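## Task

Get the yellow sponge onto the coffee table in the neighbouring room so that it rests there by itself when the scene ends, not held in place by the robot. The robot must not tip over or be left leaning.

## Robot and tools

Robot: a Hello Robot Stretch 3 with one arm. It has a two-wheeled base (0.33 m long, 0.34 m wide), a lift that slides up a mast, and a telescoping arm that reaches out to the robot's RIGHT side, ending in a wrist and a two-finger gripper. The base cannot strafe, so to move the gripper forward or back you drive the base. Turning in place pivots about the point between the wheels, 0.05 m behind the front edge; with the arm retracted and wrist folded the swept radius is 0.28 m, and an unfolded level wrist reaches past it. Occasionally a loose object gets a brief shove from outside.

Frames: the base frame has its origin on the floor between the drive wheels, x ahead, y to the left, z up. hand_pose is reported in it, located where closed fingertips meet; at zero wrist angles its x axis points up, y back toward the mast, z rearward. The odometry frame is the base frame at scene start; base_odometry counts wheel rotation only, so slip shows up as travel. Heading grows to the left, range -3.142 to 3.142.

execute_actions: argument actions is a list holding one action (or empty, which only reports state and images). An action may contain base, joints, or both, plus optional contact_limits; its motions begin together. base takes exactly one key: translate_m (a relative drive in metres from the current base position, positive forward, -1 to 1) or rotate_rad (a relative turn in radians, positive counter-clockwise seen from above, -3.2 to 3.2). Relative base moves count from the last reported position. joints is one dictionary of absolute targets by name: lift_m 0 to 1.1 (arm height); arm_m 0 to 0.52 (extension); wrist_yaw_rad -1.345 to 4.42 (0 along the arm, positive toward the front, 3.0 folded over the base); wrist_pitch_rad -1.57 to 0.451 (0 level, negative tips fingers down); wrist_roll_rad -2.911 to 2.911; gripper_m -0.089 to 0.179 (bigger is wider; actual fingertip gap is 0.007 to 0.025 m less, zero below 0.007); head_pan_rad -3.953 to 1.73 (0 ahead, positive left, -1.57 toward the arm); head_tilt_rad -1.53 to 0.419 (negative looks down). contact_limits accepts only arm_m, an effort percentage 1 to 100 at which the arm's motion halts (contact_stop); lower is gentler, too low stops instantly. The optional cameras list picks head_camera, nav_camera, wrist_camera or all; omitted means all, [] means none. Any unknown key or out-of-range number rejects the whole call with no motion. Omitted joints may still be driving toward an earlier target. One action runs at most 15 s.

wait: seconds 0 to 10; commands nothing and returns state and images. zoom_image: camera name and region [x0, y0, x1, y1] in pixels of that camera's latest full image, at most 504 by 504. Image sizes: head_camera 896x504, nav_camera 672x504 (fisheye), wrist_camera 644x364. head and nav cameras both move with the head joints; the wrist camera rides on the gripper. finished_scene: scene number 1 or 2; it is final, reports success, and gives the next task.

Result lines: base_status and joint_status tell how each motion ended: done (for the base, wheels turned the commanded amount even if slipping), off_target (stopped short, may still push), contact_stop, time_out, torque_fault. After the latter three the old target is dropped. A lift or arm that hits something firmly contact_stops and goes slack until recommanded; a slack lift may sag under load or keep pressing. on_its_own describes uncommanded behaviour; its "held at" value is a target, not the position. joint_positions gives readings. motor_effort is percent of maximum, positive toward higher joint values, peak in brackets; readings carry fixed bias and noise. Positive wheel effort means pushing forward. lidar_m lists 12 distances from the base origin in 30-degree sectors starting straight ahead and going counter-clockwise (4th left, 7th behind, 10th right), "-" for nothing; it scans a plane 0.17 m high, so it sees table legs, not tops, and misses glass and the robot; low lift hides some sectors. wrist_depth_mm and head_depth_mm are 7x7 grids of median depth in mm (head grid is in the sideways image orientation). base_tilt gives forward and right lean in degrees with a few degrees of fixed bias. turned_by_wheels and turned_by_imu give rotation since the last result.

Speed: the base runs fast only when stowed (lift_m under 0.30, arm_m under 0.03, wrist_yaw_rad over 2.54); otherwise it is slow. Shorter robot motion time is better.

Gripper: to hold, command a value below the object's width; to let go, open at least 0.02 past where contact occurred. Readings do not confirm a grasp, so check images. Squeezing too hard triggers a stall guard that weakens grip; send a new value to regrip.

Cautions: fold or unfold the wrist only with lift_m 0.32 to 0.95, pitch -0.4, roll near 0; after folding, lift may go to 0.25. With yaw below -0.4 keep pitch at -0.5 or lower. Avoid pushing the arm into rigid things with the gripper above about 0.45 m, driving while gripping or hooking something fixed, and repeating a push after a contact_stop, since these can tip the robot. If it snags or leans, reverse the last move in small steps, free the gripper, and lower the lift to about 0.2. Wrist servos overloaded for a few seconds switch off for 10 s. Avoid drops, slams and hard hits, and leave the object resting unaided on the table.

Each tool is called after ">>>" as name(argument=value, ...) on one line, values as JSON.

## Session

>>> execute_actions(actions=[])

Scene clock: 0.00 s.
base_odometry: x=+0.000 y=+0.000 heading=+0.000 (m, m, rad; odometry frame)
turned_by_wheels: +0.000 (rad since the last result)
turned_by_imu: +0.000 (rad since the last result)
base_tilt: forward=-1.1 right=-1.4 (deg)
lidar_m: 1.25 0.73 0.64 0.64 0.76 0.71 0.71 0.83 1.48 3.13 1.76 1.82
head_depth_mm: 1704 1695 1686 1669 1655 1649 1106 / 1754 1743 1726 1731 1688 1687 1149 / 1787 1796 1774 1769 1745 1741 1147 / 1833 1844 1841 1803 1796 1777 1768 / 1706 1740 1750 1781 1790 1803 1787 / 1352 1365 1371 1388 1400 1408 1423 / 1112 1120 1128 1134 1143 1152 1160
base_status: not commanded
joint_positions: lift_m=+0.499 arm_m=+0.000 wrist_yaw_rad=+2.988 wrist_pitch_rad=-0.485 wrist_roll_rad=+0.004 gripper_m=+0.037 head_pan_rad=+0.010 head_tilt_rad=+0.007
joint_status: not commanded
motor_effort: left_wheel=+0 right_wheel=+0 lift_m=+30 arm_m=+0 wrist_yaw_rad=+0 wrist_pitch_rad=+5 wrist_roll_rad=+0 gripper_m=+0 head_pan_rad=+0 head_tilt_rad=+2 (%)
hand_pose: x=+0.0118 y=+0.0683 z=+0.4967 quat_wxyz=(+0.222, +0.698, +0.116, +0.670) (m; base frame)
wrist_depth_mm: 658 - 629 621 596 578 566 / 695 - 670 670 650 640 629 / 719 - 751 732 719 695 675 / 750 886 831 809 811 757 760 / 751 867 886 868 845 813 800 / 726 746 - 731 735 730 709 / 640 644 - 634 633 618 616
pictures: head_camera (sideways: a quarter turn clockwise sets it upright), nav_camera (sideways: a quarter turn counterclockwise sets it upright), wrist_camera
Images, in order (width x height): head_camera 896x504, nav_camera 672x504, wrist_camera 644x364.

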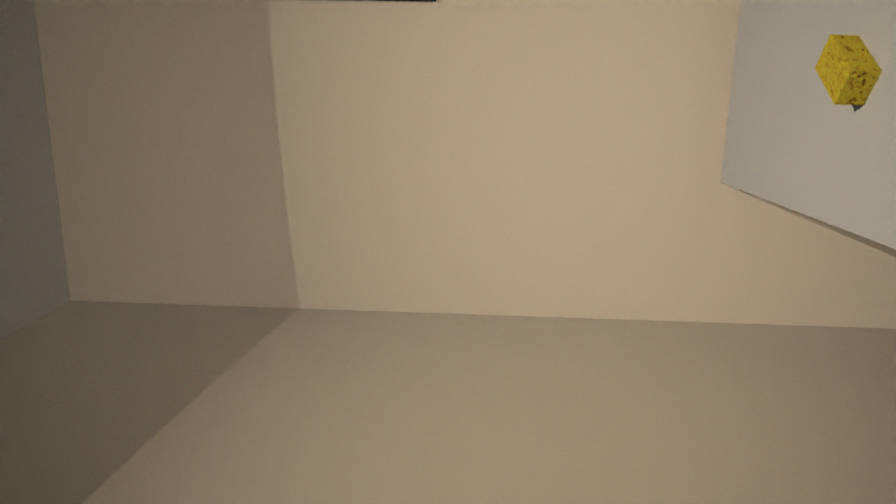

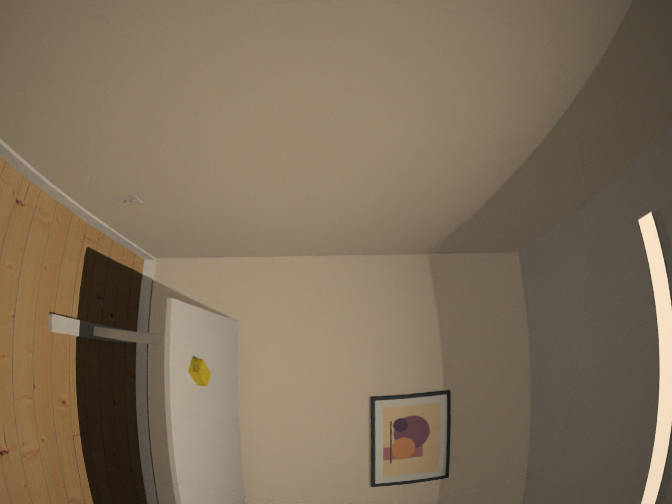

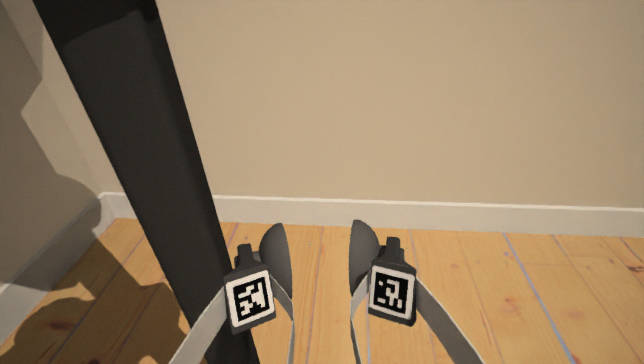

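>>> execute_actions(actions=[{"joints":{"head_pan_rad":-0.5,"head_tilt_rad":-0.6}}], cameras=["head_camera","nav_camera"])

>>> execute_actions(actions=[{"joints":{"head_pan_rad":-1.5,"head_tilt_rad":-0.5}}], cameras=["head_camera","nav_camera"])

Scene clock: 1.23 s.
base_odometry: x=+0.000 y=+0.000 heading=+0.000 (m, m, rad; odometry frame)
turned_by_wheels: +0.000 (rad since the last result)
turned_by_imu: +0.000 (rad since the last result)
base_tilt: forward=-1.1 right=-1.3 (deg)
lidar_m: 1.24 0.74 0.64 0.64 0.76 0.71 0.71 0.83 1.48 3.13 1.76 1.82
head_depth_mm: 1676 1841 1566 2249 1892 1532 1291 / 1648 1799 1548 2232 1876 1525 1285 / 1596 1764 1522 2138 1872 1521 1283 / 1581 1728 1501 2112 1837 1506 1269 / 1542 1698 1485 2083 1837 1500 1263 / 1518 1640 1473 1198 1816 1493 1268 / 1486 1616 1458 1184 1702 1481 1261
base_status: not commanded
joint_positions: lift_m=+0.499 arm_m=+0.000 wrist_yaw_rad=+2.988 wrist_pitch_rad=-0.485 wrist_roll_rad=+0.004 gripper_m=+0.037 head_pan_rad=-0.493 head_tilt_rad=-0.592
joint_status: all done
motor_effort: left_wheel=+0(0) right_wheel=+0(0) lift_m=+30(30) arm_m=+0(0) wrist_yaw_rad=+0(0) wrist_pitch_rad=+5(5) wrist_roll_rad=+0(0) gripper_m=-1(0) head_pan_rad=-4(31) head_tilt_rad=-6(44) (%)
hand_pose: x=+0.0118 y=+0.0683 z=+0.4967 quat_wxyz=(+0.222, +0.698, +0.116, +0.670) (m; base frame)
wrist_depth_mm: 668 - 606 608 592 585 577 / 690 - 684 668 652 623 618 / 728 - 746 744 714 696 678 / 751 892 849 814 797 779 770 / 725 859 874 855 834 819 803 / 720 749 - 724 746 702 718 / 647 638 - 621 617 609 610
pictures: head_camera (sideways: a quarter turn clockwise sets it upright), nav_camera (sideways: a quarter turn counterclockwise sets it upright)
Images, in order (width x height): head_camera 896x504, nav_camera 672x504.

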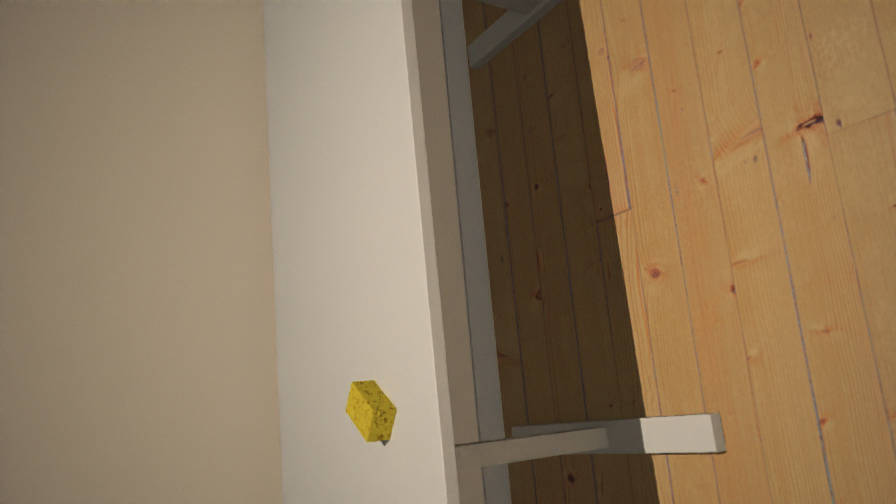

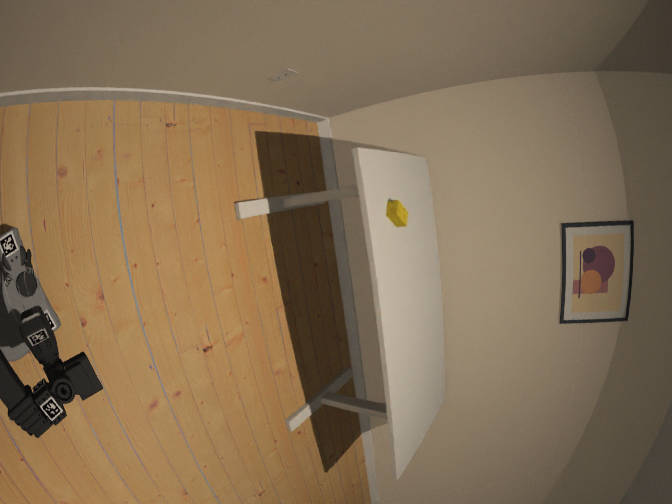

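Scene clock: 2.30 s.
base_odometry: x=+0.000 y=+0.000 heading=+0.000 (m, m, rad; odometry frame)
turned_by_wheels: +0.000 (rad since the last result)
turned_by_imu: +0.000 (rad since the last result)
base_tilt: forward=-1.0 right=-1.3 (deg)
lidar_m: 1.24 0.74 0.64 0.64 0.75 0.71 0.71 0.83 1.48 3.12 1.76 1.82
head_depth_mm: 2562 2756 2943 2826 2078 1657 1358 / 2642 2808 3070 2811 2060 1645 1351 / 2719 2953 3122 2795 2054 1637 1350 / 2769 2992 3254 2791 2025 1617 1340 / 2908 3110 3385 2755 2028 1614 1338 / 2950 3141 3377 2692 2007 1598 1333 / 2597 2746 2888 2700 2012 1594 1329
base_status: not commanded
joint_positions: lift_m=+0.499 arm_m=+0.000 wrist_yaw_rad=+2.988 wrist_pitch_rad=-0.485 wrist_roll_rad=+0.004 gripper_m=+0.037 head_pan_rad=-1.493 head_tilt_rad=-0.507
joint_status: all done
motor_effort: left_wheel=+0(0) right_wheel=-1(0) lift_m=+31(31) arm_m=+0(0) wrist_yaw_rad=+0(0) wrist_pitch_rad=+5(5) wrist_roll_rad=+0(0) gripper_m=-1(1) head_pan_rad=-3(45) head_tilt_rad=+5(19) (%)
hand_pose: x=+0.0118 y=+0.0683 z=+0.4967 quat_wxyz=(+0.222, +0.698, +0.116, +0.670) (m; base frame)
wrist_depth_mm: 654 - 623 622 595 587 570 / 693 - 677 666 643 652 625 / 724 - 743 726 705 692 681 / 752 892 814 831 801 767 743 / 744 865 867 857 834 805 794 / 730 736 - 736 741 699 706 / 655 647 - 630 613 628 613
pictures: head_camera (sideways: a quarter turn clockwise sets it upright), nav_camera (sideways: a quarter turn counterclockwise sets it upright)
Images, in order (width x height): head_camera 896x504, nav_camera 672x504.

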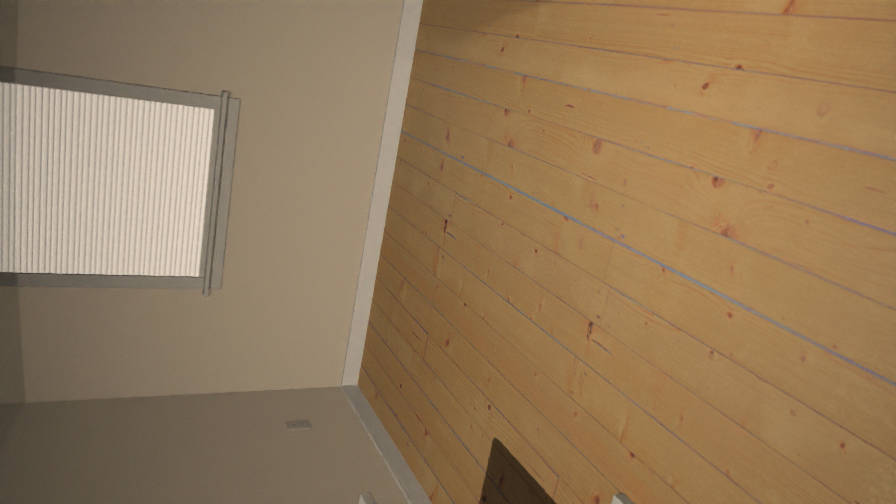

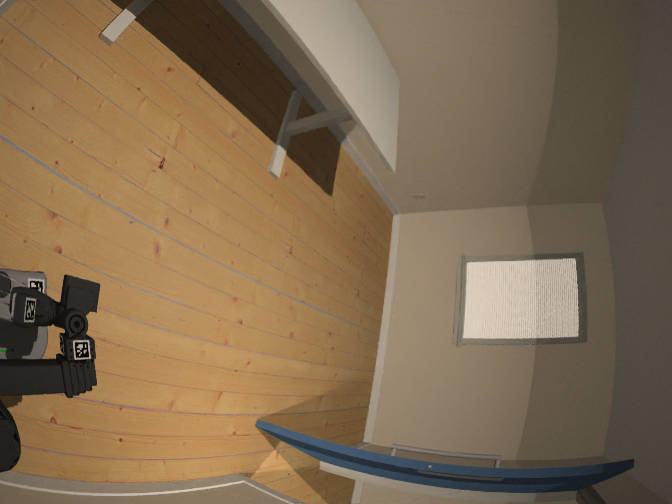

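>>> execute_actions(actions=[{"base":{"rotate_rad":-0.2},"joints":{"lift_m":0.85,"head_pan_rad":-0.1,"head_tilt_rad":-0.7}}], cameras=[])

>>> execute_actions(actions=[{"base":{"translate_m":0.5},"joints":{"wrist_yaw_rad":0,"wrist_pitch_rad":-0.4,"gripper_m":0.17}}], cameras=["nav_camera"])

>>> execute_actions(actions=[{"base":{"rotate_rad":1.44},"joints":{"head_pan_rad":-1.57,"head_tilt_rad":-0.75}}])

Scene clock: 7.73 s.
base_odometry: x=+0.000 y=+0.000 heading=-0.200 (m, m, rad; odometry frame)
turned_by_wheels: -0.200 (rad since the last result)
turned_by_imu: -0.198 (rad since the last result)
base_tilt: forward=-1.2 right=-1.4 (deg)
lidar_m: 1.34 0.85 0.66 0.64 0.69 0.72 0.71 0.75 1.10 3.11 1.79 1.76
head_depth_mm: 1561 1678 1246 2120 1698 1423 1220 / 1550 1687 1224 2106 1690 1425 1219 / 1562 1663 1217 2083 1678 1409 1212 / 1548 1653 1204 2052 1678 1415 1212 / 1542 1632 1184 1996 1626 1401 1203 / 1539 1651 1182 2053 1659 1390 1202 / 1525 1700 1902 2024 1645 1383 1191
base_status: done
joint_positions: lift_m=+0.849 arm_m=+0.000 wrist_yaw_rad=+2.988 wrist_pitch_rad=-0.485 wrist_roll_rad=+0.004 gripper_m=+0.037 head_pan_rad=-0.107 head_tilt_rad=-0.691
joint_status: all done
motor_effort: left_wheel=+4(7) right_wheel=-6(11) lift_m=+40(41) arm_m=+0(0) wrist_yaw_rad=+1(0) wrist_pitch_rad=+5(5) wrist_roll_rad=+0(0) gripper_m=-1(0) head_pan_rad=+3(43) head_tilt_rad=-6(25) (%)
hand_pose: x=+0.0117 y=+0.0682 z=+0.8472 quat_wxyz=(+0.223, +0.698, +0.117, +0.670) (m; base frame)
wrist_depth_mm: 560 - 592 613 644 651 667 / 615 - 650 670 696 703 756 / 667 - 703 742 759 788 843 / 736 753 797 809 858 889 941 / 790 824 861 915 951 - - / 852 969 - - - - - / 840 - - - 948 952 962
pictures: none
No camera images: the call's "cameras" was empty. Leave "cameras" out to get every camera's image.

Scene clock: 14.10 s.
base_odometry: x=+0.490 y=-0.099 heading=-0.200 (m, m, rad; odometry frame)
turned_by_wheels: +0.000 (rad since the last result)
turned_by_imu: +0.002 (rad since the last result)
base_tilt: forward=-1.1 right=-1.4 (deg)
lidar_m: 0.83 0.79 0.61 0.60 0.64 0.94 1.21 1.29 1.72 3.17 1.45 1.34
head_depth_mm: 1123 1256 1239 941 780 1434 1223 / 1121 1246 1232 929 771 1413 1221 / 1119 1244 1217 923 750 1418 1219 / 1109 1239 1207 850 743 1405 1211 / 1108 1230 1190 912 737 1340 1169 / 1106 1226 1234 904 734 1386 1197 / 1103 1224 1366 1544 749 1388 1194
base_status: done
joint_positions: lift_m=+0.849 arm_m=+0.000 wrist_yaw_rad=+0.002 wrist_pitch_rad=-0.421 wrist_roll_rad=+0.004 gripper_m=+0.170 head_pan_rad=-0.107 head_tilt_rad=-0.691
joint_status: all done
motor_effort: left_wheel=+4(8) right_wheel=-6(8) lift_m=+40(40) arm_m=-1(1) wrist_yaw_rad=-2(1) wrist_pitch_rad=+8(9) wrist_roll_rad=+0(0) gripper_m=+0(81) head_pan_rad=+3(3) head_tilt_rad=-5(5) (%)
hand_pose: x=-0.0210 y=-0.3686 z=+0.8613 quat_wxyz=(+0.691, +0.149, -0.692, -0.148) (m; base frame)
wrist_depth_mm: - - - - - - - / - - - - - - - / 742 - - - - - - / 590 - - - - - - / - - - - - - - / - - - - - - - / - - - - - - -
pictures: nav_camera (sideways: a quarter turn counterclockwise sets it upright)
Images, in order (width x height): nav_camera 672x504.

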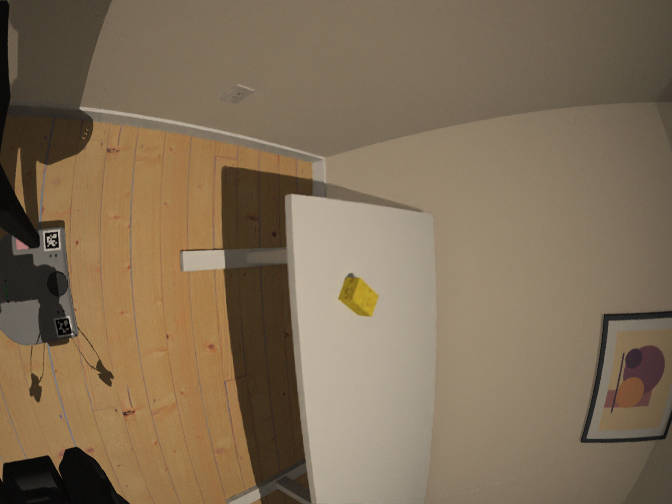

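Scene clock: 17.43 s.
base_odometry: x=+0.490 y=-0.099 heading=+1.240 (m, m, rad; odometry frame)
turned_by_wheels: +1.440 (rad since the last result)
turned_by_imu: +1.435 (rad since the last result)
base_tilt: forward=-1.1 right=-1.3 (deg)
lidar_m: 0.60 0.62 0.82 1.21 1.24 1.65 3.15 1.44 1.38 0.83 0.89 0.63
head_depth_mm: 1146 1283 1125 878 780 1445 - / 1135 1275 1112 871 758 - - / 1134 1275 1103 868 751 1413 - / 1126 1261 1093 816 736 - - / 1123 1259 1081 854 762 1328 1175 / 1118 1252 1079 848 737 1341 1177 / 1113 1244 1416 1539 757 1340 1170
base_status: done
joint_positions: lift_m=+0.849 arm_m=+0.000 wrist_yaw_rad=+0.002 wrist_pitch_rad=-0.421 wrist_roll_rad=+0.004 gripper_m=+0.170 head_pan_rad=-1.563 head_tilt_rad=-0.741
joint_status: all done
motor_effort: left_wheel=-3(6) right_wheel=+6(11) lift_m=+41(40) arm_m=+0(0) wrist_yaw_rad=-1(2) wrist_pitch_rad=+7(7) wrist_roll_rad=+0(1) gripper_m=+0(0) head_pan_rad=-3(45) head_tilt_rad=-5(14) (%)
hand_pose: x=-0.0211 y=-0.3686 z=+0.8613 quat_wxyz=(+0.691, +0.148, -0.692, -0.148) (m; base frame)
wrist_depth_mm: 822 891 918 920 939 - - / 810 977 - - - - 986 / 817 - 692 676 661 655 651 / 788 - 510 462 495 480 484 / 774 442 400 401 393 403 382 / 759 348 350 356 - - - / 708 - - - - - -
pictures: head_camera (sideways: a quarter turn clockwise sets it upright), nav_camera (sideways: a quarter turn counterclockwise sets it upright), wrist_camera
Images, in order (width x height): head_camera 896x504, nav_camera 672x504, wrist_camera 644x364.

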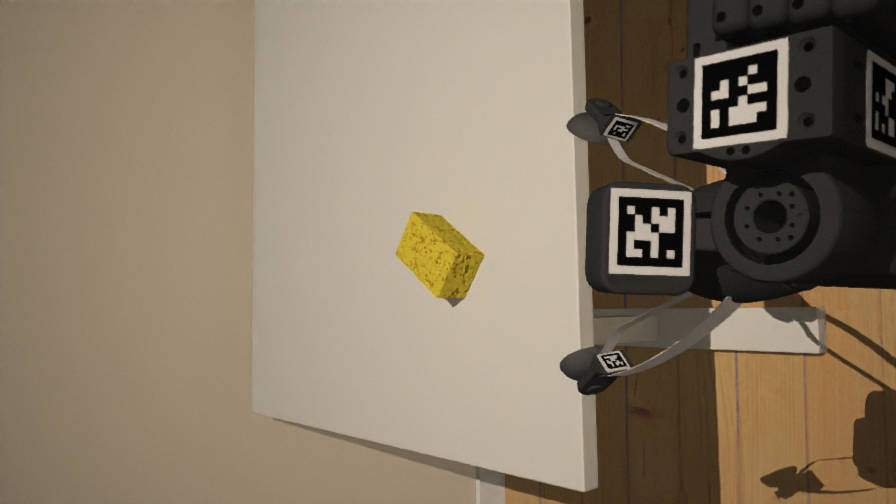

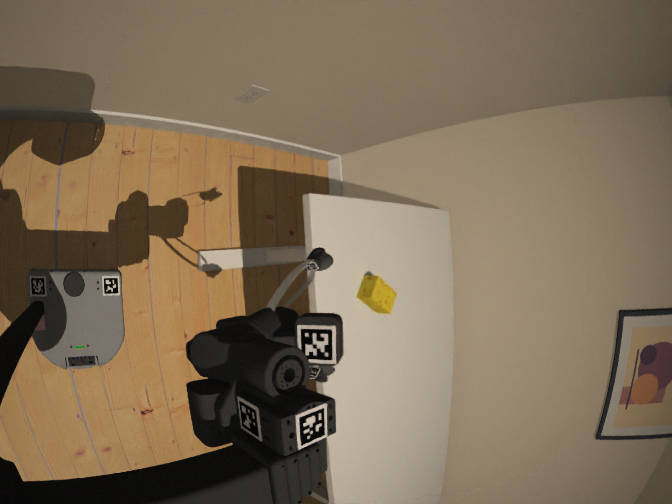

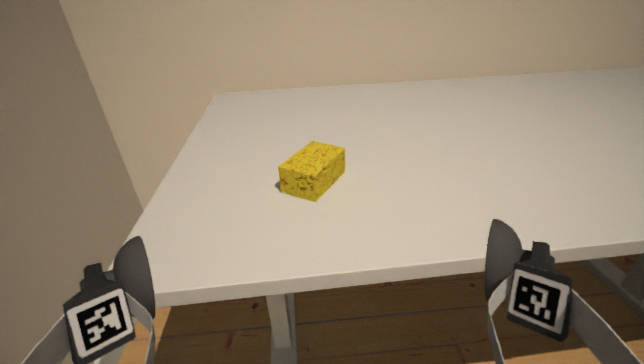

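>>> execute_actions(actions=[{"base":{"translate_m":0.08},"joints":{"lift_m":0.97,"wrist_yaw_rad":-0.5,"wrist_pitch_rad":-0.9}}], cameras=[])

>>> execute_actions(actions=[{"joints":{"arm_m":0.3}}])

Scene clock: 19.67 s.
base_odometry: x=+0.516 y=-0.023 heading=+1.240 (m, m, rad; odometry frame)
turned_by_wheels: +0.000 (rad since the last result)
turned_by_imu: +0.000 (rad since the last result)
base_tilt: forward=-1.1 right=-1.3 (deg)
lidar_m: 0.52 0.53 0.71 1.21 1.24 1.65 3.24 1.51 1.38 0.83 0.77 0.55
head_depth_mm: 1135 1285 1148 - - - - / 1133 1271 1114 900 - - - / 1132 1269 1103 848 - - - / 1131 1261 1094 885 - - - / 1121 1265 1086 858 741 1382 1169 / 1115 1251 1388 1545 1478 1352 1177 / 1109 1242 1414 1631 1578 1342 1170
base_status: done
joint_positions: lift_m=+0.969 arm_m=+0.000 wrist_yaw_rad=-0.498 wrist_pitch_rad=-0.907 wrist_roll_rad=+0.004 gripper_m=+0.170 head_pan_rad=-1.563 head_tilt_rad=-0.741
joint_status: all done
motor_effort: left_wheel=-3(5) right_wheel=+6(11) lift_m=+40(43) arm_m=+0(1) wrist_yaw_rad=-1(0) wrist_pitch_rad=+3(6) wrist_roll_rad=+0(0) gripper_m=-1(0) head_pan_rad=-3(3) head_tilt_rad=-6(6) (%)
hand_pose: x=-0.0879 y=-0.2667 z=+0.8915 quat_wxyz=(+0.539, +0.143, -0.693, -0.457) (m; base frame)
wrist_depth_mm: 559 557 546 545 541 - - / 489 473 471 477 - - - / 437 432 428 - - - - / 403 395 - - - - - / 369 - - - - - - / 930 - - - - - - / 816 903 947 888 917 908 912
pictures: none
No camera images: the call's "cameras" was empty. Leave "cameras" out to get every camera's image.

Scene clock: 23.10 s.
base_odometry: x=+0.516 y=-0.023 heading=+1.240 (m, m, rad; odometry frame)
turned_by_wheels: +0.000 (rad since the last result)
turned_by_imu: +0.001 (rad since the last result)
base_tilt: forward=-1.0 right=-1.3 (deg)
lidar_m: 0.52 0.54 0.71 1.21 1.24 1.65 3.24 1.51 1.38 0.83 0.77 0.55
head_depth_mm: 1128 - 1040 879 778 1380 1197 / 1117 1293 1110 846 778 1376 1197 / 1111 - - 822 771 1368 1189 / 1124 1238 - 860 747 1347 1183 / 1122 1254 1082 855 740 1351 1176 / 1115 1249 1390 1534 1478 1345 1179 / 1108 1245 1406 1633 1575 1346 1169
base_status: not commanded
joint_positions: lift_m=+0.969 arm_m=+0.300 wrist_yaw_rad=-0.499 wrist_pitch_rad=-0.907 wrist_roll_rad=+0.004 gripper_m=+0.170 head_pan_rad=-1.563 head_tilt_rad=-0.741
joint_status: all done
motor_effort: left_wheel=-3(3) right_wheel=+6(6) lift_m=+39(41) arm_m=+4(5) wrist_yaw_rad=-1(2) wrist_pitch_rad=+3(3) wrist_roll_rad=+0(0) gripper_m=+0(0) head_pan_rad=-3(3) head_tilt_rad=-6(6) (%)
hand_pose: x=-0.0880 y=-0.5663 z=+0.8914 quat_wxyz=(+0.538, +0.143, -0.693, -0.458) (m; base frame)
wrist_depth_mm: 550 543 545 540 543 541 531 / 484 482 478 477 470 476 470 / 434 421 435 430 431 426 423 / 385 387 385 380 383 384 - / 352 354 344 346 355 355 - / 331 329 327 324 325 336 - / 777 301 301 301 310 925 930
pictures: head_camera (sideways: a quarter turn clockwise sets it upright), nav_camera (sideways: a quarter turn counterclockwise sets it upright), wrist_camera
Images, in order (width x height): head_camera 896x504, nav_camera 672x504, wrist_camera 644x364.

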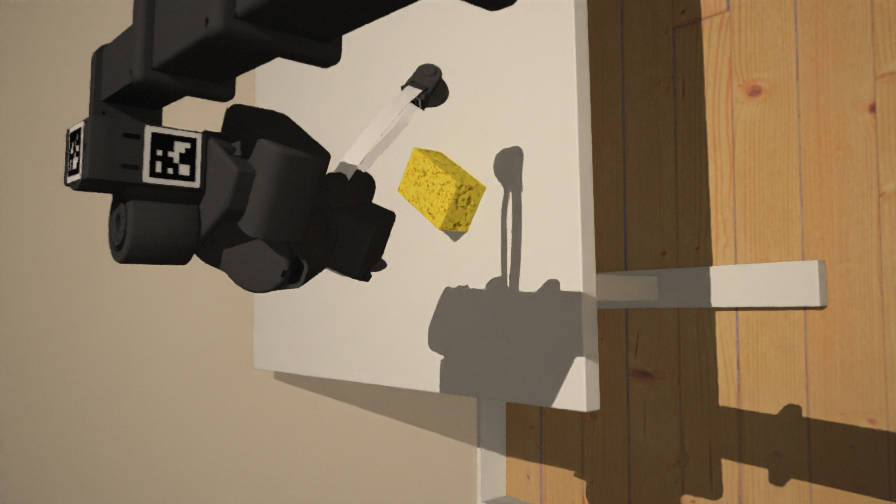

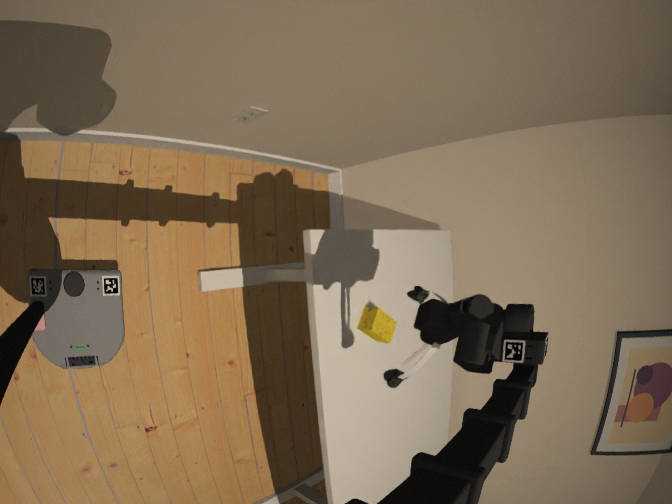

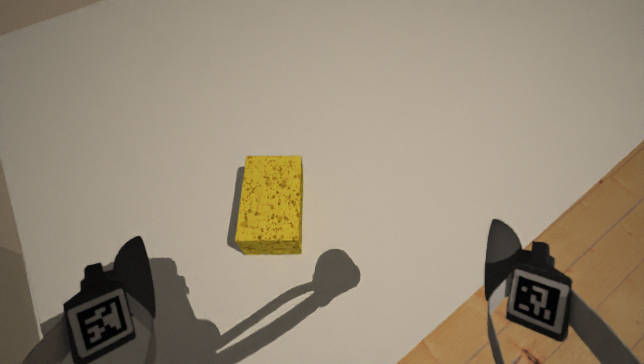

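>>> execute_actions(actions=[{"base":{"translate_m":-0.012},"joints":{"arm_m":0.42}}], cameras=[])

>>> execute_actions(actions=[{"joints":{"lift_m":0.87}}], cameras=["head_camera","wrist_camera"])

Scene clock: 25.87 s.
base_odometry: x=+0.512 y=-0.035 heading=+1.240 (m, m, rad; odometry frame)
turned_by_wheels: +0.000 (rad since the last result)
turned_by_imu: +0.000 (rad since the last result)
base_tilt: forward=-1.1 right=-1.4 (deg)
lidar_m: 0.53 0.55 0.73 1.21 1.24 1.65 3.23 1.50 1.38 0.83 0.79 0.56
head_depth_mm: 1126 - 1037 876 778 1384 1195 / 1100 1294 1118 872 774 1380 1196 / 1084 - 1058 821 771 1372 1190 / 1109 - 1049 835 747 1364 1182 / 1119 1255 1086 856 742 1356 1175 / 1112 1248 1364 904 755 1350 1174 / 1107 1240 1420 1631 1578 1341 1165
base_status: done
joint_positions: lift_m=+0.969 arm_m=+0.420 wrist_yaw_rad=-0.499 wrist_pitch_rad=-0.907 wrist_roll_rad=+0.004 gripper_m=+0.170 head_pan_rad=-1.563 head_tilt_rad=-0.741
joint_status: all done
motor_effort: left_wheel=-3(8) right_wheel=+5(8) lift_m=+40(40) arm_m=+4(5) wrist_yaw_rad=-1(1) wrist_pitch_rad=+3(3) wrist_roll_rad=+0(0) gripper_m=+0(1) head_pan_rad=-4(3) head_tilt_rad=-5(6) (%)
hand_pose: x=-0.0880 y=-0.6863 z=+0.8914 quat_wxyz=(+0.538, +0.143, -0.693, -0.458) (m; base frame)
wrist_depth_mm: 524 551 547 534 539 531 525 / 479 478 478 480 477 476 474 / 431 433 429 427 425 424 422 / 390 387 388 385 381 384 382 / 357 351 354 349 351 359 351 / 328 330 323 286 326 322 326 / 306 297 300 266 299 296 299
pictures: none
No camera images: the call's "cameras" was empty. Leave "cameras" out to get every camera's image.

Scene clock: 27.60 s.
base_odometry: x=+0.512 y=-0.035 heading=+1.240 (m, m, rad; odometry frame)
turned_by_wheels: +0.000 (rad since the last result)
turned_by_imu: +0.000 (rad since the last result)
base_tilt: forward=-1.0 right=-1.4 (deg)
lidar_m: 0.53 0.55 0.72 1.21 1.25 1.66 3.24 1.50 1.38 0.83 0.79 0.56
head_depth_mm: 1142 1286 1166 - - 1346 1198 / 1137 1247 - 842 775 1373 1196 / 1128 1224 1064 823 769 1370 1188 / 1129 1244 - 831 749 1367 1180 / 1118 1256 1084 852 743 1345 1179 / 1114 1251 1365 907 757 1347 1173 / 1111 1245 1411 1630 1575 1345 1168
base_status: not commanded
joint_positions: lift_m=+0.871 arm_m=+0.420 wrist_yaw_rad=-0.499 wrist_pitch_rad=-0.907 wrist_roll_rad=+0.004 gripper_m=+0.170 head_pan_rad=-1.563 head_tilt_rad=-0.741
joint_status: all done
motor_effort: left_wheel=-3(3) right_wheel=+6(5) lift_m=+17(32) arm_m=+3(4) wrist_yaw_rad=-1(1) wrist_pitch_rad=+3(3) wrist_roll_rad=+0(0) gripper_m=+0(0) head_pan_rad=-3(3) head_tilt_rad=-6(5) (%)
hand_pose: x=-0.0880 y=-0.6863 z=+0.7926 quat_wxyz=(+0.538, +0.143, -0.693, -0.458) (m; base frame)
wrist_depth_mm: 391 383 381 384 386 379 378 / 342 339 337 340 340 336 336 / 305 303 304 302 303 301 301 / 276 278 275 276 271 274 273 / 254 253 252 204 249 253 248 / 231 233 230 186 229 230 229 / - 212 212 173 212 210 211
pictures: head_camera (sideways: a quarter turn clockwise sets it upright), wrist_camera
Images, in order (width x height): head_camera 896x504, wrist_camera 644x364.

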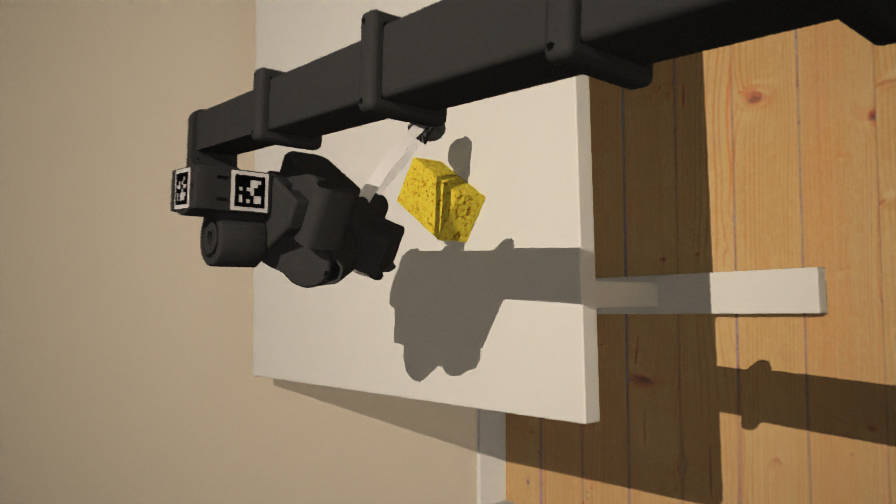

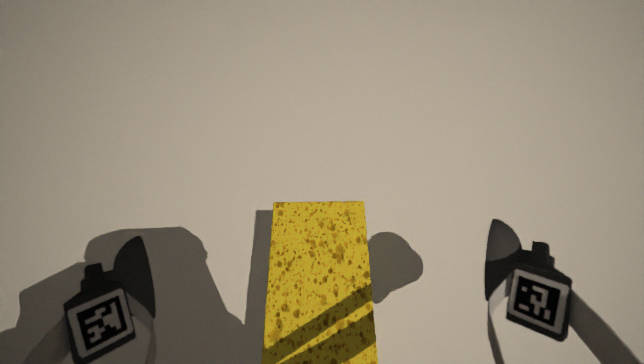

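>>> execute_actions(actions=[{"joints":{"lift_m":0.81,"arm_m":0.415}}], cameras=["head_camera","wrist_camera"])

Scene clock: 29.27 s.
base_odometry: x=+0.512 y=-0.035 heading=+1.240 (m, m, rad; odometry frame)
turned_by_wheels: +0.000 (rad since the last result)
turned_by_imu: +0.000 (rad since the last result)
base_tilt: forward=-1.0 right=-1.3 (deg)
lidar_m: 0.53 0.55 0.72 1.21 1.24 1.65 3.23 1.49 1.38 0.83 0.79 0.56
head_depth_mm: 1141 1279 1124 904 761 - - / 1132 1275 1158 - 1499 1375 1197 / 1128 1267 - 816 772 1366 1186 / 1129 1263 1229 812 747 1364 1191 / 1116 1255 1082 854 743 1342 1173 / 1115 1249 1363 905 756 1342 1179 / 1112 1246 1409 1630 1578 1343 1167
base_status: not commanded
joint_positions: lift_m=+0.811 arm_m=+0.415 wrist_yaw_rad=-0.499 wrist_pitch_rad=-0.907 wrist_roll_rad=+0.004 gripper_m=+0.170 head_pan_rad=-1.563 head_tilt_rad=-0.741
joint_status: all done
motor_effort: left_wheel=-3(3) right_wheel=+6(5) lift_m=+16(17) arm_m=-4(3) wrist_yaw_rad=-1(1) wrist_pitch_rad=+3(3) wrist_roll_rad=+0(0) gripper_m=+0(0) head_pan_rad=-3(3) head_tilt_rad=-6(5) (%)
hand_pose: x=-0.0880 y=-0.6822 z=+0.7326 quat_wxyz=(+0.538, +0.143, -0.693, -0.458) (m; base frame)
wrist_depth_mm: 291 288 289 289 287 286 284 / 256 257 254 255 254 252 251 / 228 229 227 227 227 227 226 / 208 208 202 154 205 204 204 / 189 189 184 141 187 189 187 / 174 174 168 129 172 172 171 / - 158 156 120 156 158 159
pictures: head_camera (sideways: a quarter turn clockwise sets it upright), wrist_camera
Images, in order (width x height): head_camera 896x504, wrist_camera 644x364.

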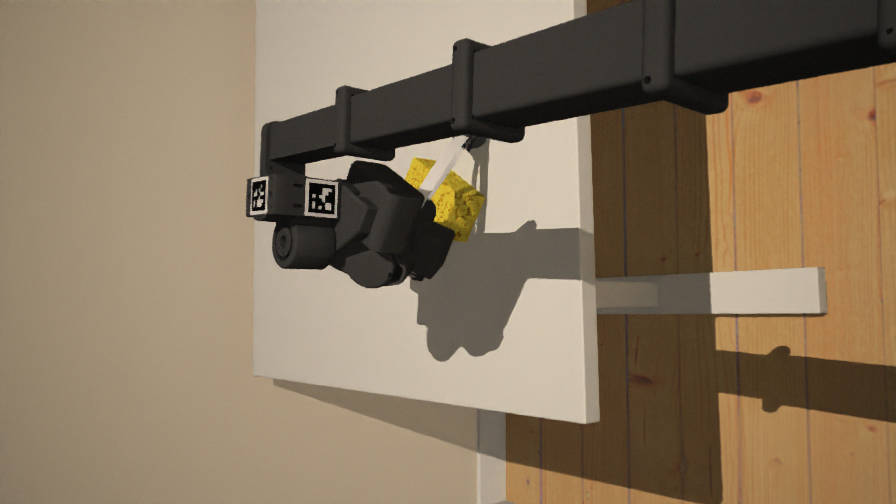

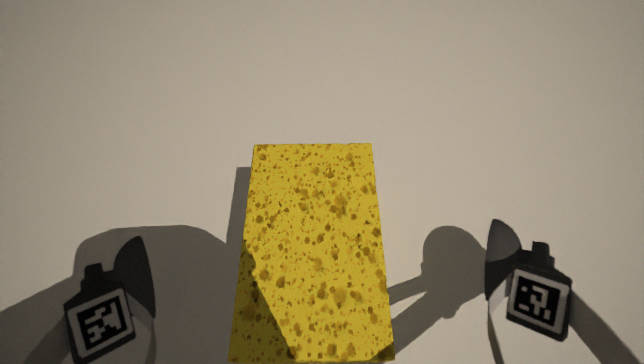

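>>> execute_actions(actions=[{"joints":{"lift_m":0.79}}], cameras=[])

>>> execute_actions(actions=[{"joints":{"gripper_m":0.035}}], cameras=["wrist_camera"])

>>> execute_actions(actions=[{"joints":{"lift_m":0.86,"head_tilt_rad":-0.5,"head_pan_rad":-2.6}}])

Scene clock: 30.53 s.
base_odometry: x=+0.512 y=-0.035 heading=+1.240 (m, m, rad; odometry frame)
turned_by_wheels: +0.000 (rad since the last result)
turned_by_imu: +0.001 (rad since the last result)
base_tilt: forward=-1.1 right=-1.3 (deg)
lidar_m: 0.53 0.55 0.72 1.21 1.25 1.65 3.24 1.50 1.38 0.83 0.79 0.56
head_depth_mm: 1141 1286 1124 880 769 - - / 1136 1271 1165 - 1505 1372 1192 / 1134 1269 - 818 770 1380 1189 / 1131 1270 1186 813 765 1361 1180 / 1122 1253 1086 854 743 1350 1176 / 1118 1251 1364 905 756 1352 1172 / 1113 1240 1414 1637 1579 1341 1167
base_status: not commanded
joint_positions: lift_m=+0.799 arm_m=+0.415 wrist_yaw_rad=-0.500 wrist_pitch_rad=-0.892 wrist_roll_rad=+0.003 gripper_m=+0.170 head_pan_rad=-1.563 head_tilt_rad=-0.741
joint_status: lift_m contact_stop (moved -0.012 of -0.021)
on_its_own: lift_m is slack since a contact_stop, until your next command for it (your +0.790 is given up)
motor_effort: left_wheel=+2(3) right_wheel=-10(10) lift_m=+27(29) arm_m=+0(4) wrist_yaw_rad=+0(1) wrist_pitch_rad=-3(6) wrist_roll_rad=+0(0) gripper_m=-2(3) head_pan_rad=-4(3) head_tilt_rad=-5(5) (%)
hand_pose: x=-0.0897 y=-0.6846 z=+0.7232 quat_wxyz=(+0.542, +0.137, -0.694, -0.454) (m; base frame)
wrist_depth_mm: 289 289 286 281 281 280 279 / 253 252 249 248 248 245 247 / 224 224 222 220 219 219 218 / 202 200 196 146 196 197 196 / 183 182 174 134 180 182 178 / 171 167 161 122 162 165 164 / - 151 117 113 150 152 150
pictures: none
No camera images: the call's "cameras" was empty. Leave "cameras" out to get every camera's image.

not run: a stop came earlier in this reply.

not run: a stop came earlier in this reply.

>>> execute_actions(actions=[{"joints":{"lift_m":0.809}}], cameras=[])

>>> execute_actions(actions=[{"joints":{"gripper_m":0.03}}], cameras=["wrist_camera"])

>>> execute_actions(actions=[{"joints":{"lift_m":0.87,"head_tilt_rad":-0.5,"head_pan_rad":-2.6}}])

Scene clock: 35.27 s.
base_odometry: x=+0.512 y=-0.035 heading=+1.240 (m, m, rad; odometry frame)
turned_by_wheels: +0.000 (rad since the last result)
turned_by_imu: +0.000 (rad since the last result)
base_tilt: forward=-1.0 right=-1.3 (deg)
lidar_m: 0.53 0.55 0.73 1.21 1.25 1.65 3.23 1.50 1.38 0.83 0.79 0.56
head_depth_mm: 1136 1280 1123 904 769 - - / 1140 1276 1158 - 1502 1380 1195 / 1129 1263 - 817 772 1364 1188 / 1126 1260 1230 812 746 1369 1179 / 1121 1255 1083 852 740 1346 1178 / 1119 1251 1364 905 758 1341 1173 / 1112 1241 1421 1642 1579 1340 1166
base_status: not commanded
joint_positions: lift_m=+0.808 arm_m=+0.415 wrist_yaw_rad=-0.500 wrist_pitch_rad=-0.906 wrist_roll_rad=+0.003 gripper_m=+0.170 head_pan_rad=-1.563 head_tilt_rad=-0.741
joint_status: all done
motor_effort: left_wheel=-1(2) right_wheel=+2(10) lift_m=+40(38) arm_m=+1(0) wrist_yaw_rad=+0(0) wrist_pitch_rad=+2(2) wrist_roll_rad=+0(0) gripper_m=-1(3) head_pan_rad=-3(3) head_tilt_rad=-6(6) (%)
hand_pose: x=-0.0882 y=-0.6818 z=+0.7305 quat_wxyz=(+0.538, +0.142, -0.693, -0.458) (m; base frame)
wrist_depth_mm: 288 287 286 287 283 282 282 / 254 252 252 252 252 250 248 / 227 228 224 225 224 223 222 / 206 204 202 152 203 202 202 / 187 187 180 138 185 188 184 / 172 174 166 127 170 170 170 / - 157 122 118 156 156 157
pictures: none
No camera images: the call's "cameras" was empty. Leave "cameras" out to get every camera's image.

Scene clock: 37.17 s.
base_odometry: x=+0.512 y=-0.035 heading=+1.240 (m, m, rad; odometry frame)
turned_by_wheels: +0.000 (rad since the last result)
turned_by_imu: +0.000 (rad since the last result)
base_tilt: forward=-1.1 right=-1.4 (deg)
lidar_m: 0.53 0.55 0.72 1.21 1.25 1.65 3.23 1.50 1.38 0.83 0.79 0.56
head_depth_mm: 1145 1275 1120 901 771 - - / 1141 1272 1166 - 1493 1369 1188 / 1131 1262 - 815 772 1374 1190 / 1125 1256 1230 813 747 1358 1188 / 1119 1258 1085 852 742 1355 1174 / 1120 1248 1367 907 758 1348 1174 / 1109 1251 1417 1630 1574 1343 1175
base_status: not commanded
joint_positions: lift_m=+0.809 arm_m=+0.415 wrist_yaw_rad=-0.500 wrist_pitch_rad=-0.875 wrist_roll_rad=+0.003 gripper_m=+0.031 head_pan_rad=-1.563 head_tilt_rad=-0.741
joint_status: all done
motor_effort: left_wheel=-1(1) right_wheel=+2(2) lift_m=+35(39) arm_m=+0(0) wrist_yaw_rad=+0(0) wrist_pitch_rad=-9(9) wrist_roll_rad=+0(0) gripper_m=-13(89) head_pan_rad=-3(4) head_tilt_rad=-6(6) (%)
hand_pose: x=-0.0914 y=-0.6878 z=+0.7353 quat_wxyz=(+0.545, +0.131, -0.695, -0.449) (m; base frame)
wrist_depth_mm: 313 310 310 306 305 306 302 / 271 271 269 267 267 266 266 / 241 241 238 236 235 235 235 / 214 213 212 158 210 210 210 / 194 194 191 144 192 190 190 / 178 177 134 132 135 175 175 / 163 163 157 122 160 161 161
pictures: wrist_camera
Images, in order (width x height): wrist_camera 644x364.

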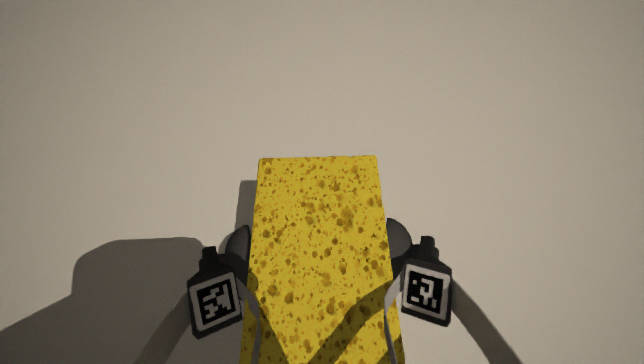

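Scene clock: 38.57 s.
base_odometry: x=+0.512 y=-0.035 heading=+1.240 (m, m, rad; odometry frame)
turned_by_wheels: +0.000 (rad since the last result)
turned_by_imu: +0.000 (rad since the last result)
base_tilt: forward=-1.1 right=-1.4 (deg)
lidar_m: 0.53 0.55 0.73 1.21 1.24 1.65 3.23 1.50 1.38 0.83 0.79 0.56
head_depth_mm: 2712 2885 3066 2804 2061 1646 1360 / 2860 3036 3276 2811 2061 1636 1362 / 2831 3094 3381 2645 2037 1615 1348 / 2357 2581 2834 1453 2033 1617 1342 / 2035 2187 2297 1230 1830 1610 1338 / 1775 1903 1913 1211 1010 1604 1392 / 1571 1662 1702 1201 894 1542 1396
base_status: not commanded
joint_positions: lift_m=+0.869 arm_m=+0.415 wrist_yaw_rad=-0.500 wrist_pitch_rad=-0.908 wrist_roll_rad=+0.003 gripper_m=+0.031 head_pan_rad=-2.593 head_tilt_rad=-0.507
joint_status: all done
motor_effort: left_wheel=-1(2) right_wheel=+3(2) lift_m=+40(39) arm_m=+0(0) wrist_yaw_rad=+0(0) wrist_pitch_rad=+3(9) wrist_roll_rad=+0(0) gripper_m=-12(13) head_pan_rad=-3(49) head_tilt_rad=+4(27) (%)
hand_pose: x=-0.0881 y=-0.6816 z=+0.7913 quat_wxyz=(+0.538, +0.143, -0.693, -0.458) (m; base frame)
wrist_depth_mm: 384 383 381 382 381 378 374 / 342 339 337 335 338 337 335 / 301 303 302 301 297 301 295 / 274 272 271 158 270 270 269 / 250 250 248 143 246 248 248 / 230 230 135 132 134 228 227 / 214 212 206 122 208 211 209
pictures: head_camera (sideways: a quarter turn clockwise sets it upright), nav_camera (sideways: a quarter turn counterclockwise sets it upright), wrist_camera
Images, in order (width x height): head_camera 896x504, nav_camera 672x504, wrist_camera 644x364.

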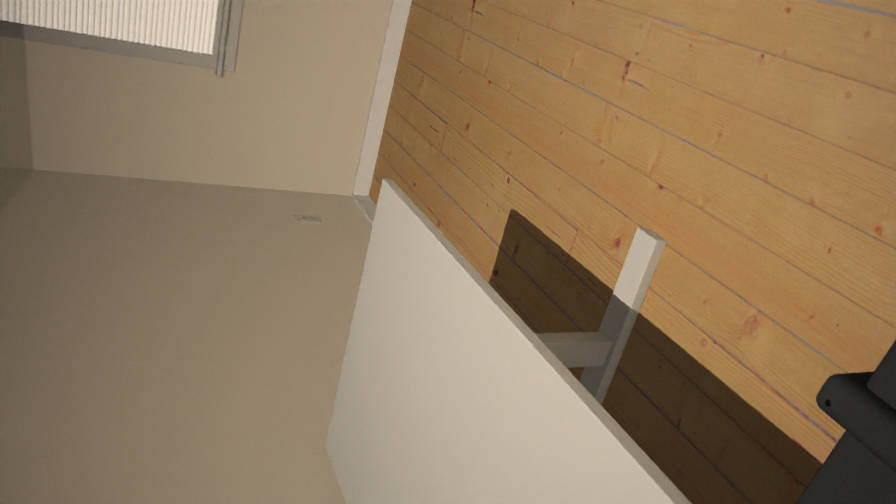

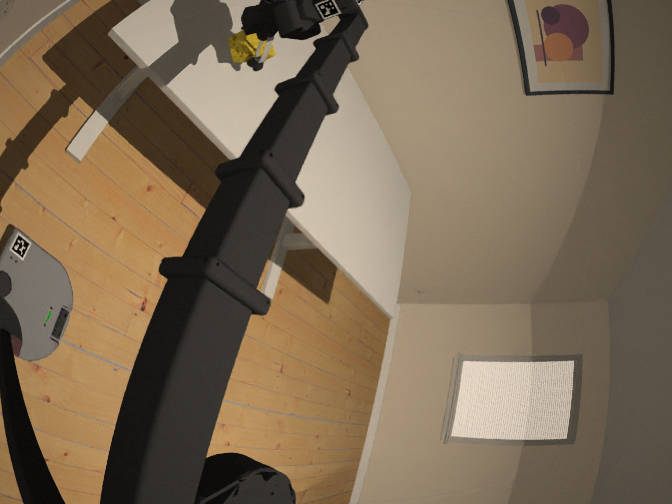

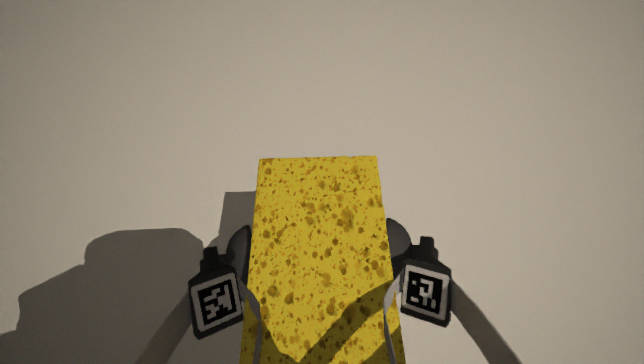

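>>> execute_actions(actions=[{"joints":{"arm_m":0,"wrist_pitch_rad":-0.4,"wrist_yaw_rad":0.3,"gripper_m":0.025}}], cameras=[])

>>> execute_actions(actions=[{"base":{"translate_m":-0.1},"joints":{"wrist_yaw_rad":2.75,"head_pan_rad":0,"head_tilt_rad":-0.5}}], cameras=["wrist_camera"])

>>> execute_actions(actions=[{"base":{"rotate_rad":2.55},"joints":{"lift_m":0.28}}])

Scene clock: 43.37 s.
base_odometry: x=+0.512 y=-0.035 heading=+1.240 (m, m, rad; odometry frame)
turned_by_wheels: +0.000 (rad since the last result)
turned_by_imu: +0.001 (rad since the last result)
base_tilt: forward=-1.0 right=-1.4 (deg)
lidar_m: 0.53 0.55 0.73 1.21 1.24 1.65 3.23 1.50 1.38 0.83 0.79 0.56
head_depth_mm: 2713 2863 3091 2827 2077 1645 1361 / 2828 2986 3284 2775 2073 1628 1348 / 2843 3082 3355 2669 2039 1637 1356 / 2373 2602 2782 1450 2042 1617 1344 / 2038 2195 2305 1227 1819 1612 1336 / 1784 1895 1923 1214 1008 1604 1392 / 1575 1674 1709 1204 894 1550 -
base_status: not commanded
joint_positions: lift_m=+0.869 arm_m=+0.000 wrist_yaw_rad=+0.299 wrist_pitch_rad=-0.423 wrist_roll_rad=+0.003 gripper_m=+0.026 head_pan_rad=-2.593 head_tilt_rad=-0.507
joint_status: all done
motor_effort: left_wheel=-1(2) right_wheel=+3(2) lift_m=+40(40) arm_m=-4(3) wrist_yaw_rad=+0(2) wrist_pitch_rad=+8(9) wrist_roll_rad=+0(0) gripper_m=-14(43) head_pan_rad=-3(4) head_tilt_rad=+5(4) (%)
hand_pose: x=+0.0444 y=-0.3593 z=+0.8810 quat_wxyz=(+0.705, +0.250, -0.662, -0.044) (m; base frame)
wrist_depth_mm: 493 644 966 937 913 877 828 / 502 668 - - 966 905 876 / 507 670 - - 717 698 684 / 511 694 - 158 530 521 524 / 524 700 911 144 418 416 408 / 530 722 134 131 134 349 345 / 536 682 914 122 - - 938
pictures: none
No camera images: the call's "cameras" was empty. Leave "cameras" out to get every camera's image.

Scene clock: 45.83 s.
base_odometry: x=+0.480 y=-0.129 heading=+1.240 (m, m, rad; odometry frame)
turned_by_wheels: +0.000 (rad since the last result)
turned_by_imu: +0.000 (rad since the last result)
base_tilt: forward=-1.0 right=-1.3 (deg)
lidar_m: 0.63 0.65 0.86 1.21 1.24 1.65 3.12 1.42 1.39 0.84 0.94 0.67
head_depth_mm: 520 562 613 674 748 842 961 / 517 559 609 669 743 832 950 / 513 554 604 663 734 826 938 / 510 551 599 657 727 813 925 / 506 547 596 652 720 807 915 / 504 544 591 649 714 797 906 / 500 540 586 642 707 791 896
base_status: done
joint_positions: lift_m=+0.869 arm_m=+0.000 wrist_yaw_rad=+2.748 wrist_pitch_rad=-0.422 wrist_roll_rad=+0.003 gripper_m=+0.026 head_pan_rad=-0.007 head_tilt_rad=-0.507
joint_status: all done
motor_effort: left_wheel=-1(6) right_wheel=+3(4) lift_m=+40(40) arm_m=-4(4) wrist_yaw_rad=+1(1) wrist_pitch_rad=+8(8) wrist_roll_rad=+0(0) gripper_m=-14(14) head_pan_rad=+3(47) head_tilt_rad=+5(3) (%)
hand_pose: x=+0.0647 y=+0.0613 z=+0.8811 quat_wxyz=(+0.281, +0.708, +0.010, +0.648) (m; base frame)
wrist_depth_mm: 887 - - - 793 592 473 / 965 - - - 815 617 490 / - - - - 882 643 511 / - - - 159 901 667 529 / - - - 144 867 700 539 / - - 134 132 134 769 563 / - - - 122 950 744 587
pictures: wrist_camera
Images, in order (width x height): wrist_camera 644x364.

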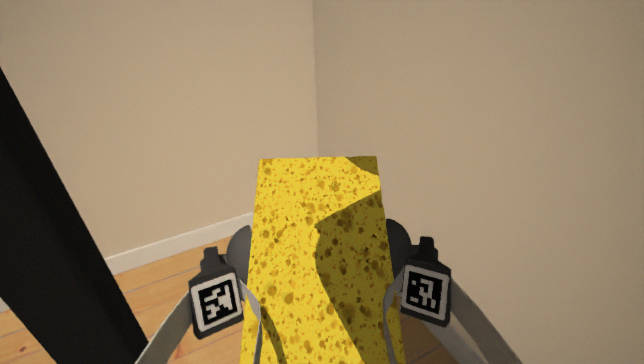

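Scene clock: 52.03 s.
base_odometry: x=+0.480 y=-0.129 heading=-2.494 (m, m, rad; odometry frame)
turned_by_wheels: +2.550 (rad since the last result)
turned_by_imu: +2.542 (rad since the last result)
base_tilt: forward=-1.0 right=-1.4 (deg)
lidar_m: 1.56 3.13 1.42 1.41 0.83 1.01 0.68 0.63 0.64 0.82 1.21 1.23
head_depth_mm: 1231 1297 1359 1441 1525 1569 1360 / 1343 1419 1505 1606 1730 1626 1351 / 1477 1586 1697 1814 1912 1628 1356 / 3304 3578 3815 2649 2053 1622 1339 / 3085 3295 3609 2474 1959 1623 1340 / 2102 2112 2643 2606 2011 1607 1327 / 2582 2824 3071 2689 1988 1595 1321
base_status: done
joint_positions: lift_m=+0.281 arm_m=+0.000 wrist_yaw_rad=+2.748 wrist_pitch_rad=-0.422 wrist_roll_rad=+0.003 gripper_m=+0.026 head_pan_rad=-0.007 head_tilt_rad=-0.507
joint_status: all done
motor_effort: left_wheel=-3(7) right_wheel=+6(11) lift_m=+16(33) arm_m=-4(4) wrist_yaw_rad=+1(1) wrist_pitch_rad=+8(8) wrist_roll_rad=+0(0) gripper_m=-14(14) head_pan_rad=+3(3) head_tilt_rad=+4(4) (%)
hand_pose: x=+0.0647 y=+0.0613 z=+0.2923 quat_wxyz=(+0.281, +0.708, +0.010, +0.648) (m; base frame)
wrist_depth_mm: - - - - - - - / - - - - - - - / - - - - - - - / 839 799 771 159 768 740 739 / - 631 601 144 608 599 591 / - 525 134 132 133 508 500 / - - 122 121 420 433 427
pictures: head_camera (sideways: a quarter turn clockwise sets it upright), nav_camera (sideways: a quarter turn counterclockwise sets it upright), wrist_camera
Images, in order (width x height): head_camera 896x504, nav_camera 672x504, wrist_camera 644x364.

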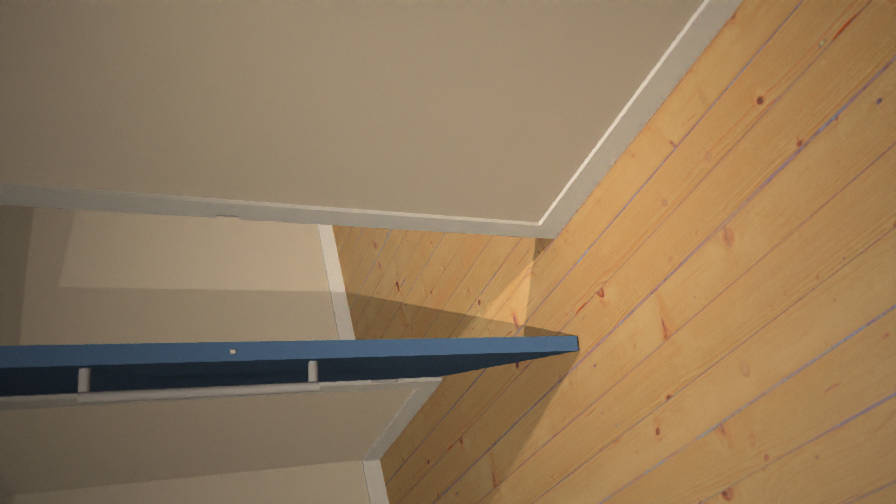

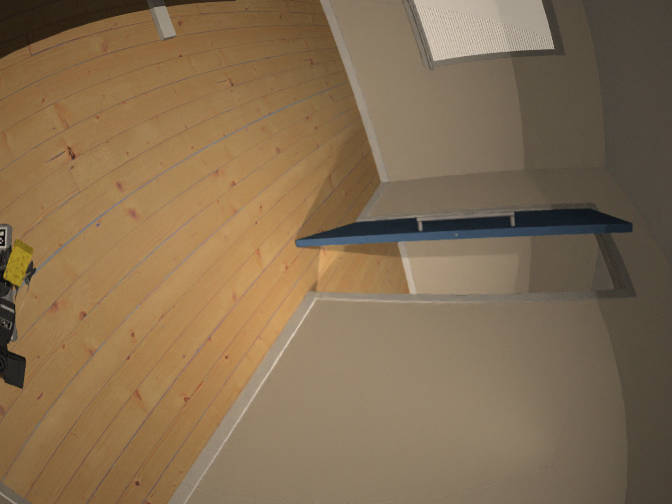

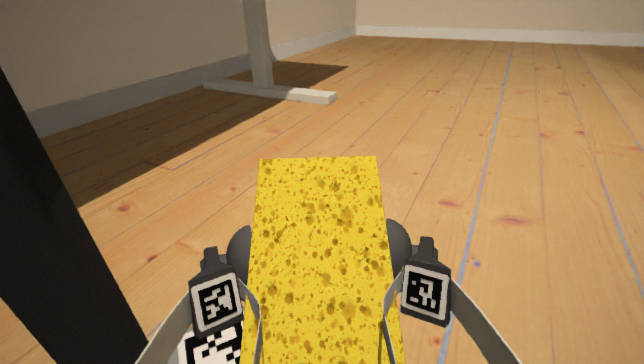

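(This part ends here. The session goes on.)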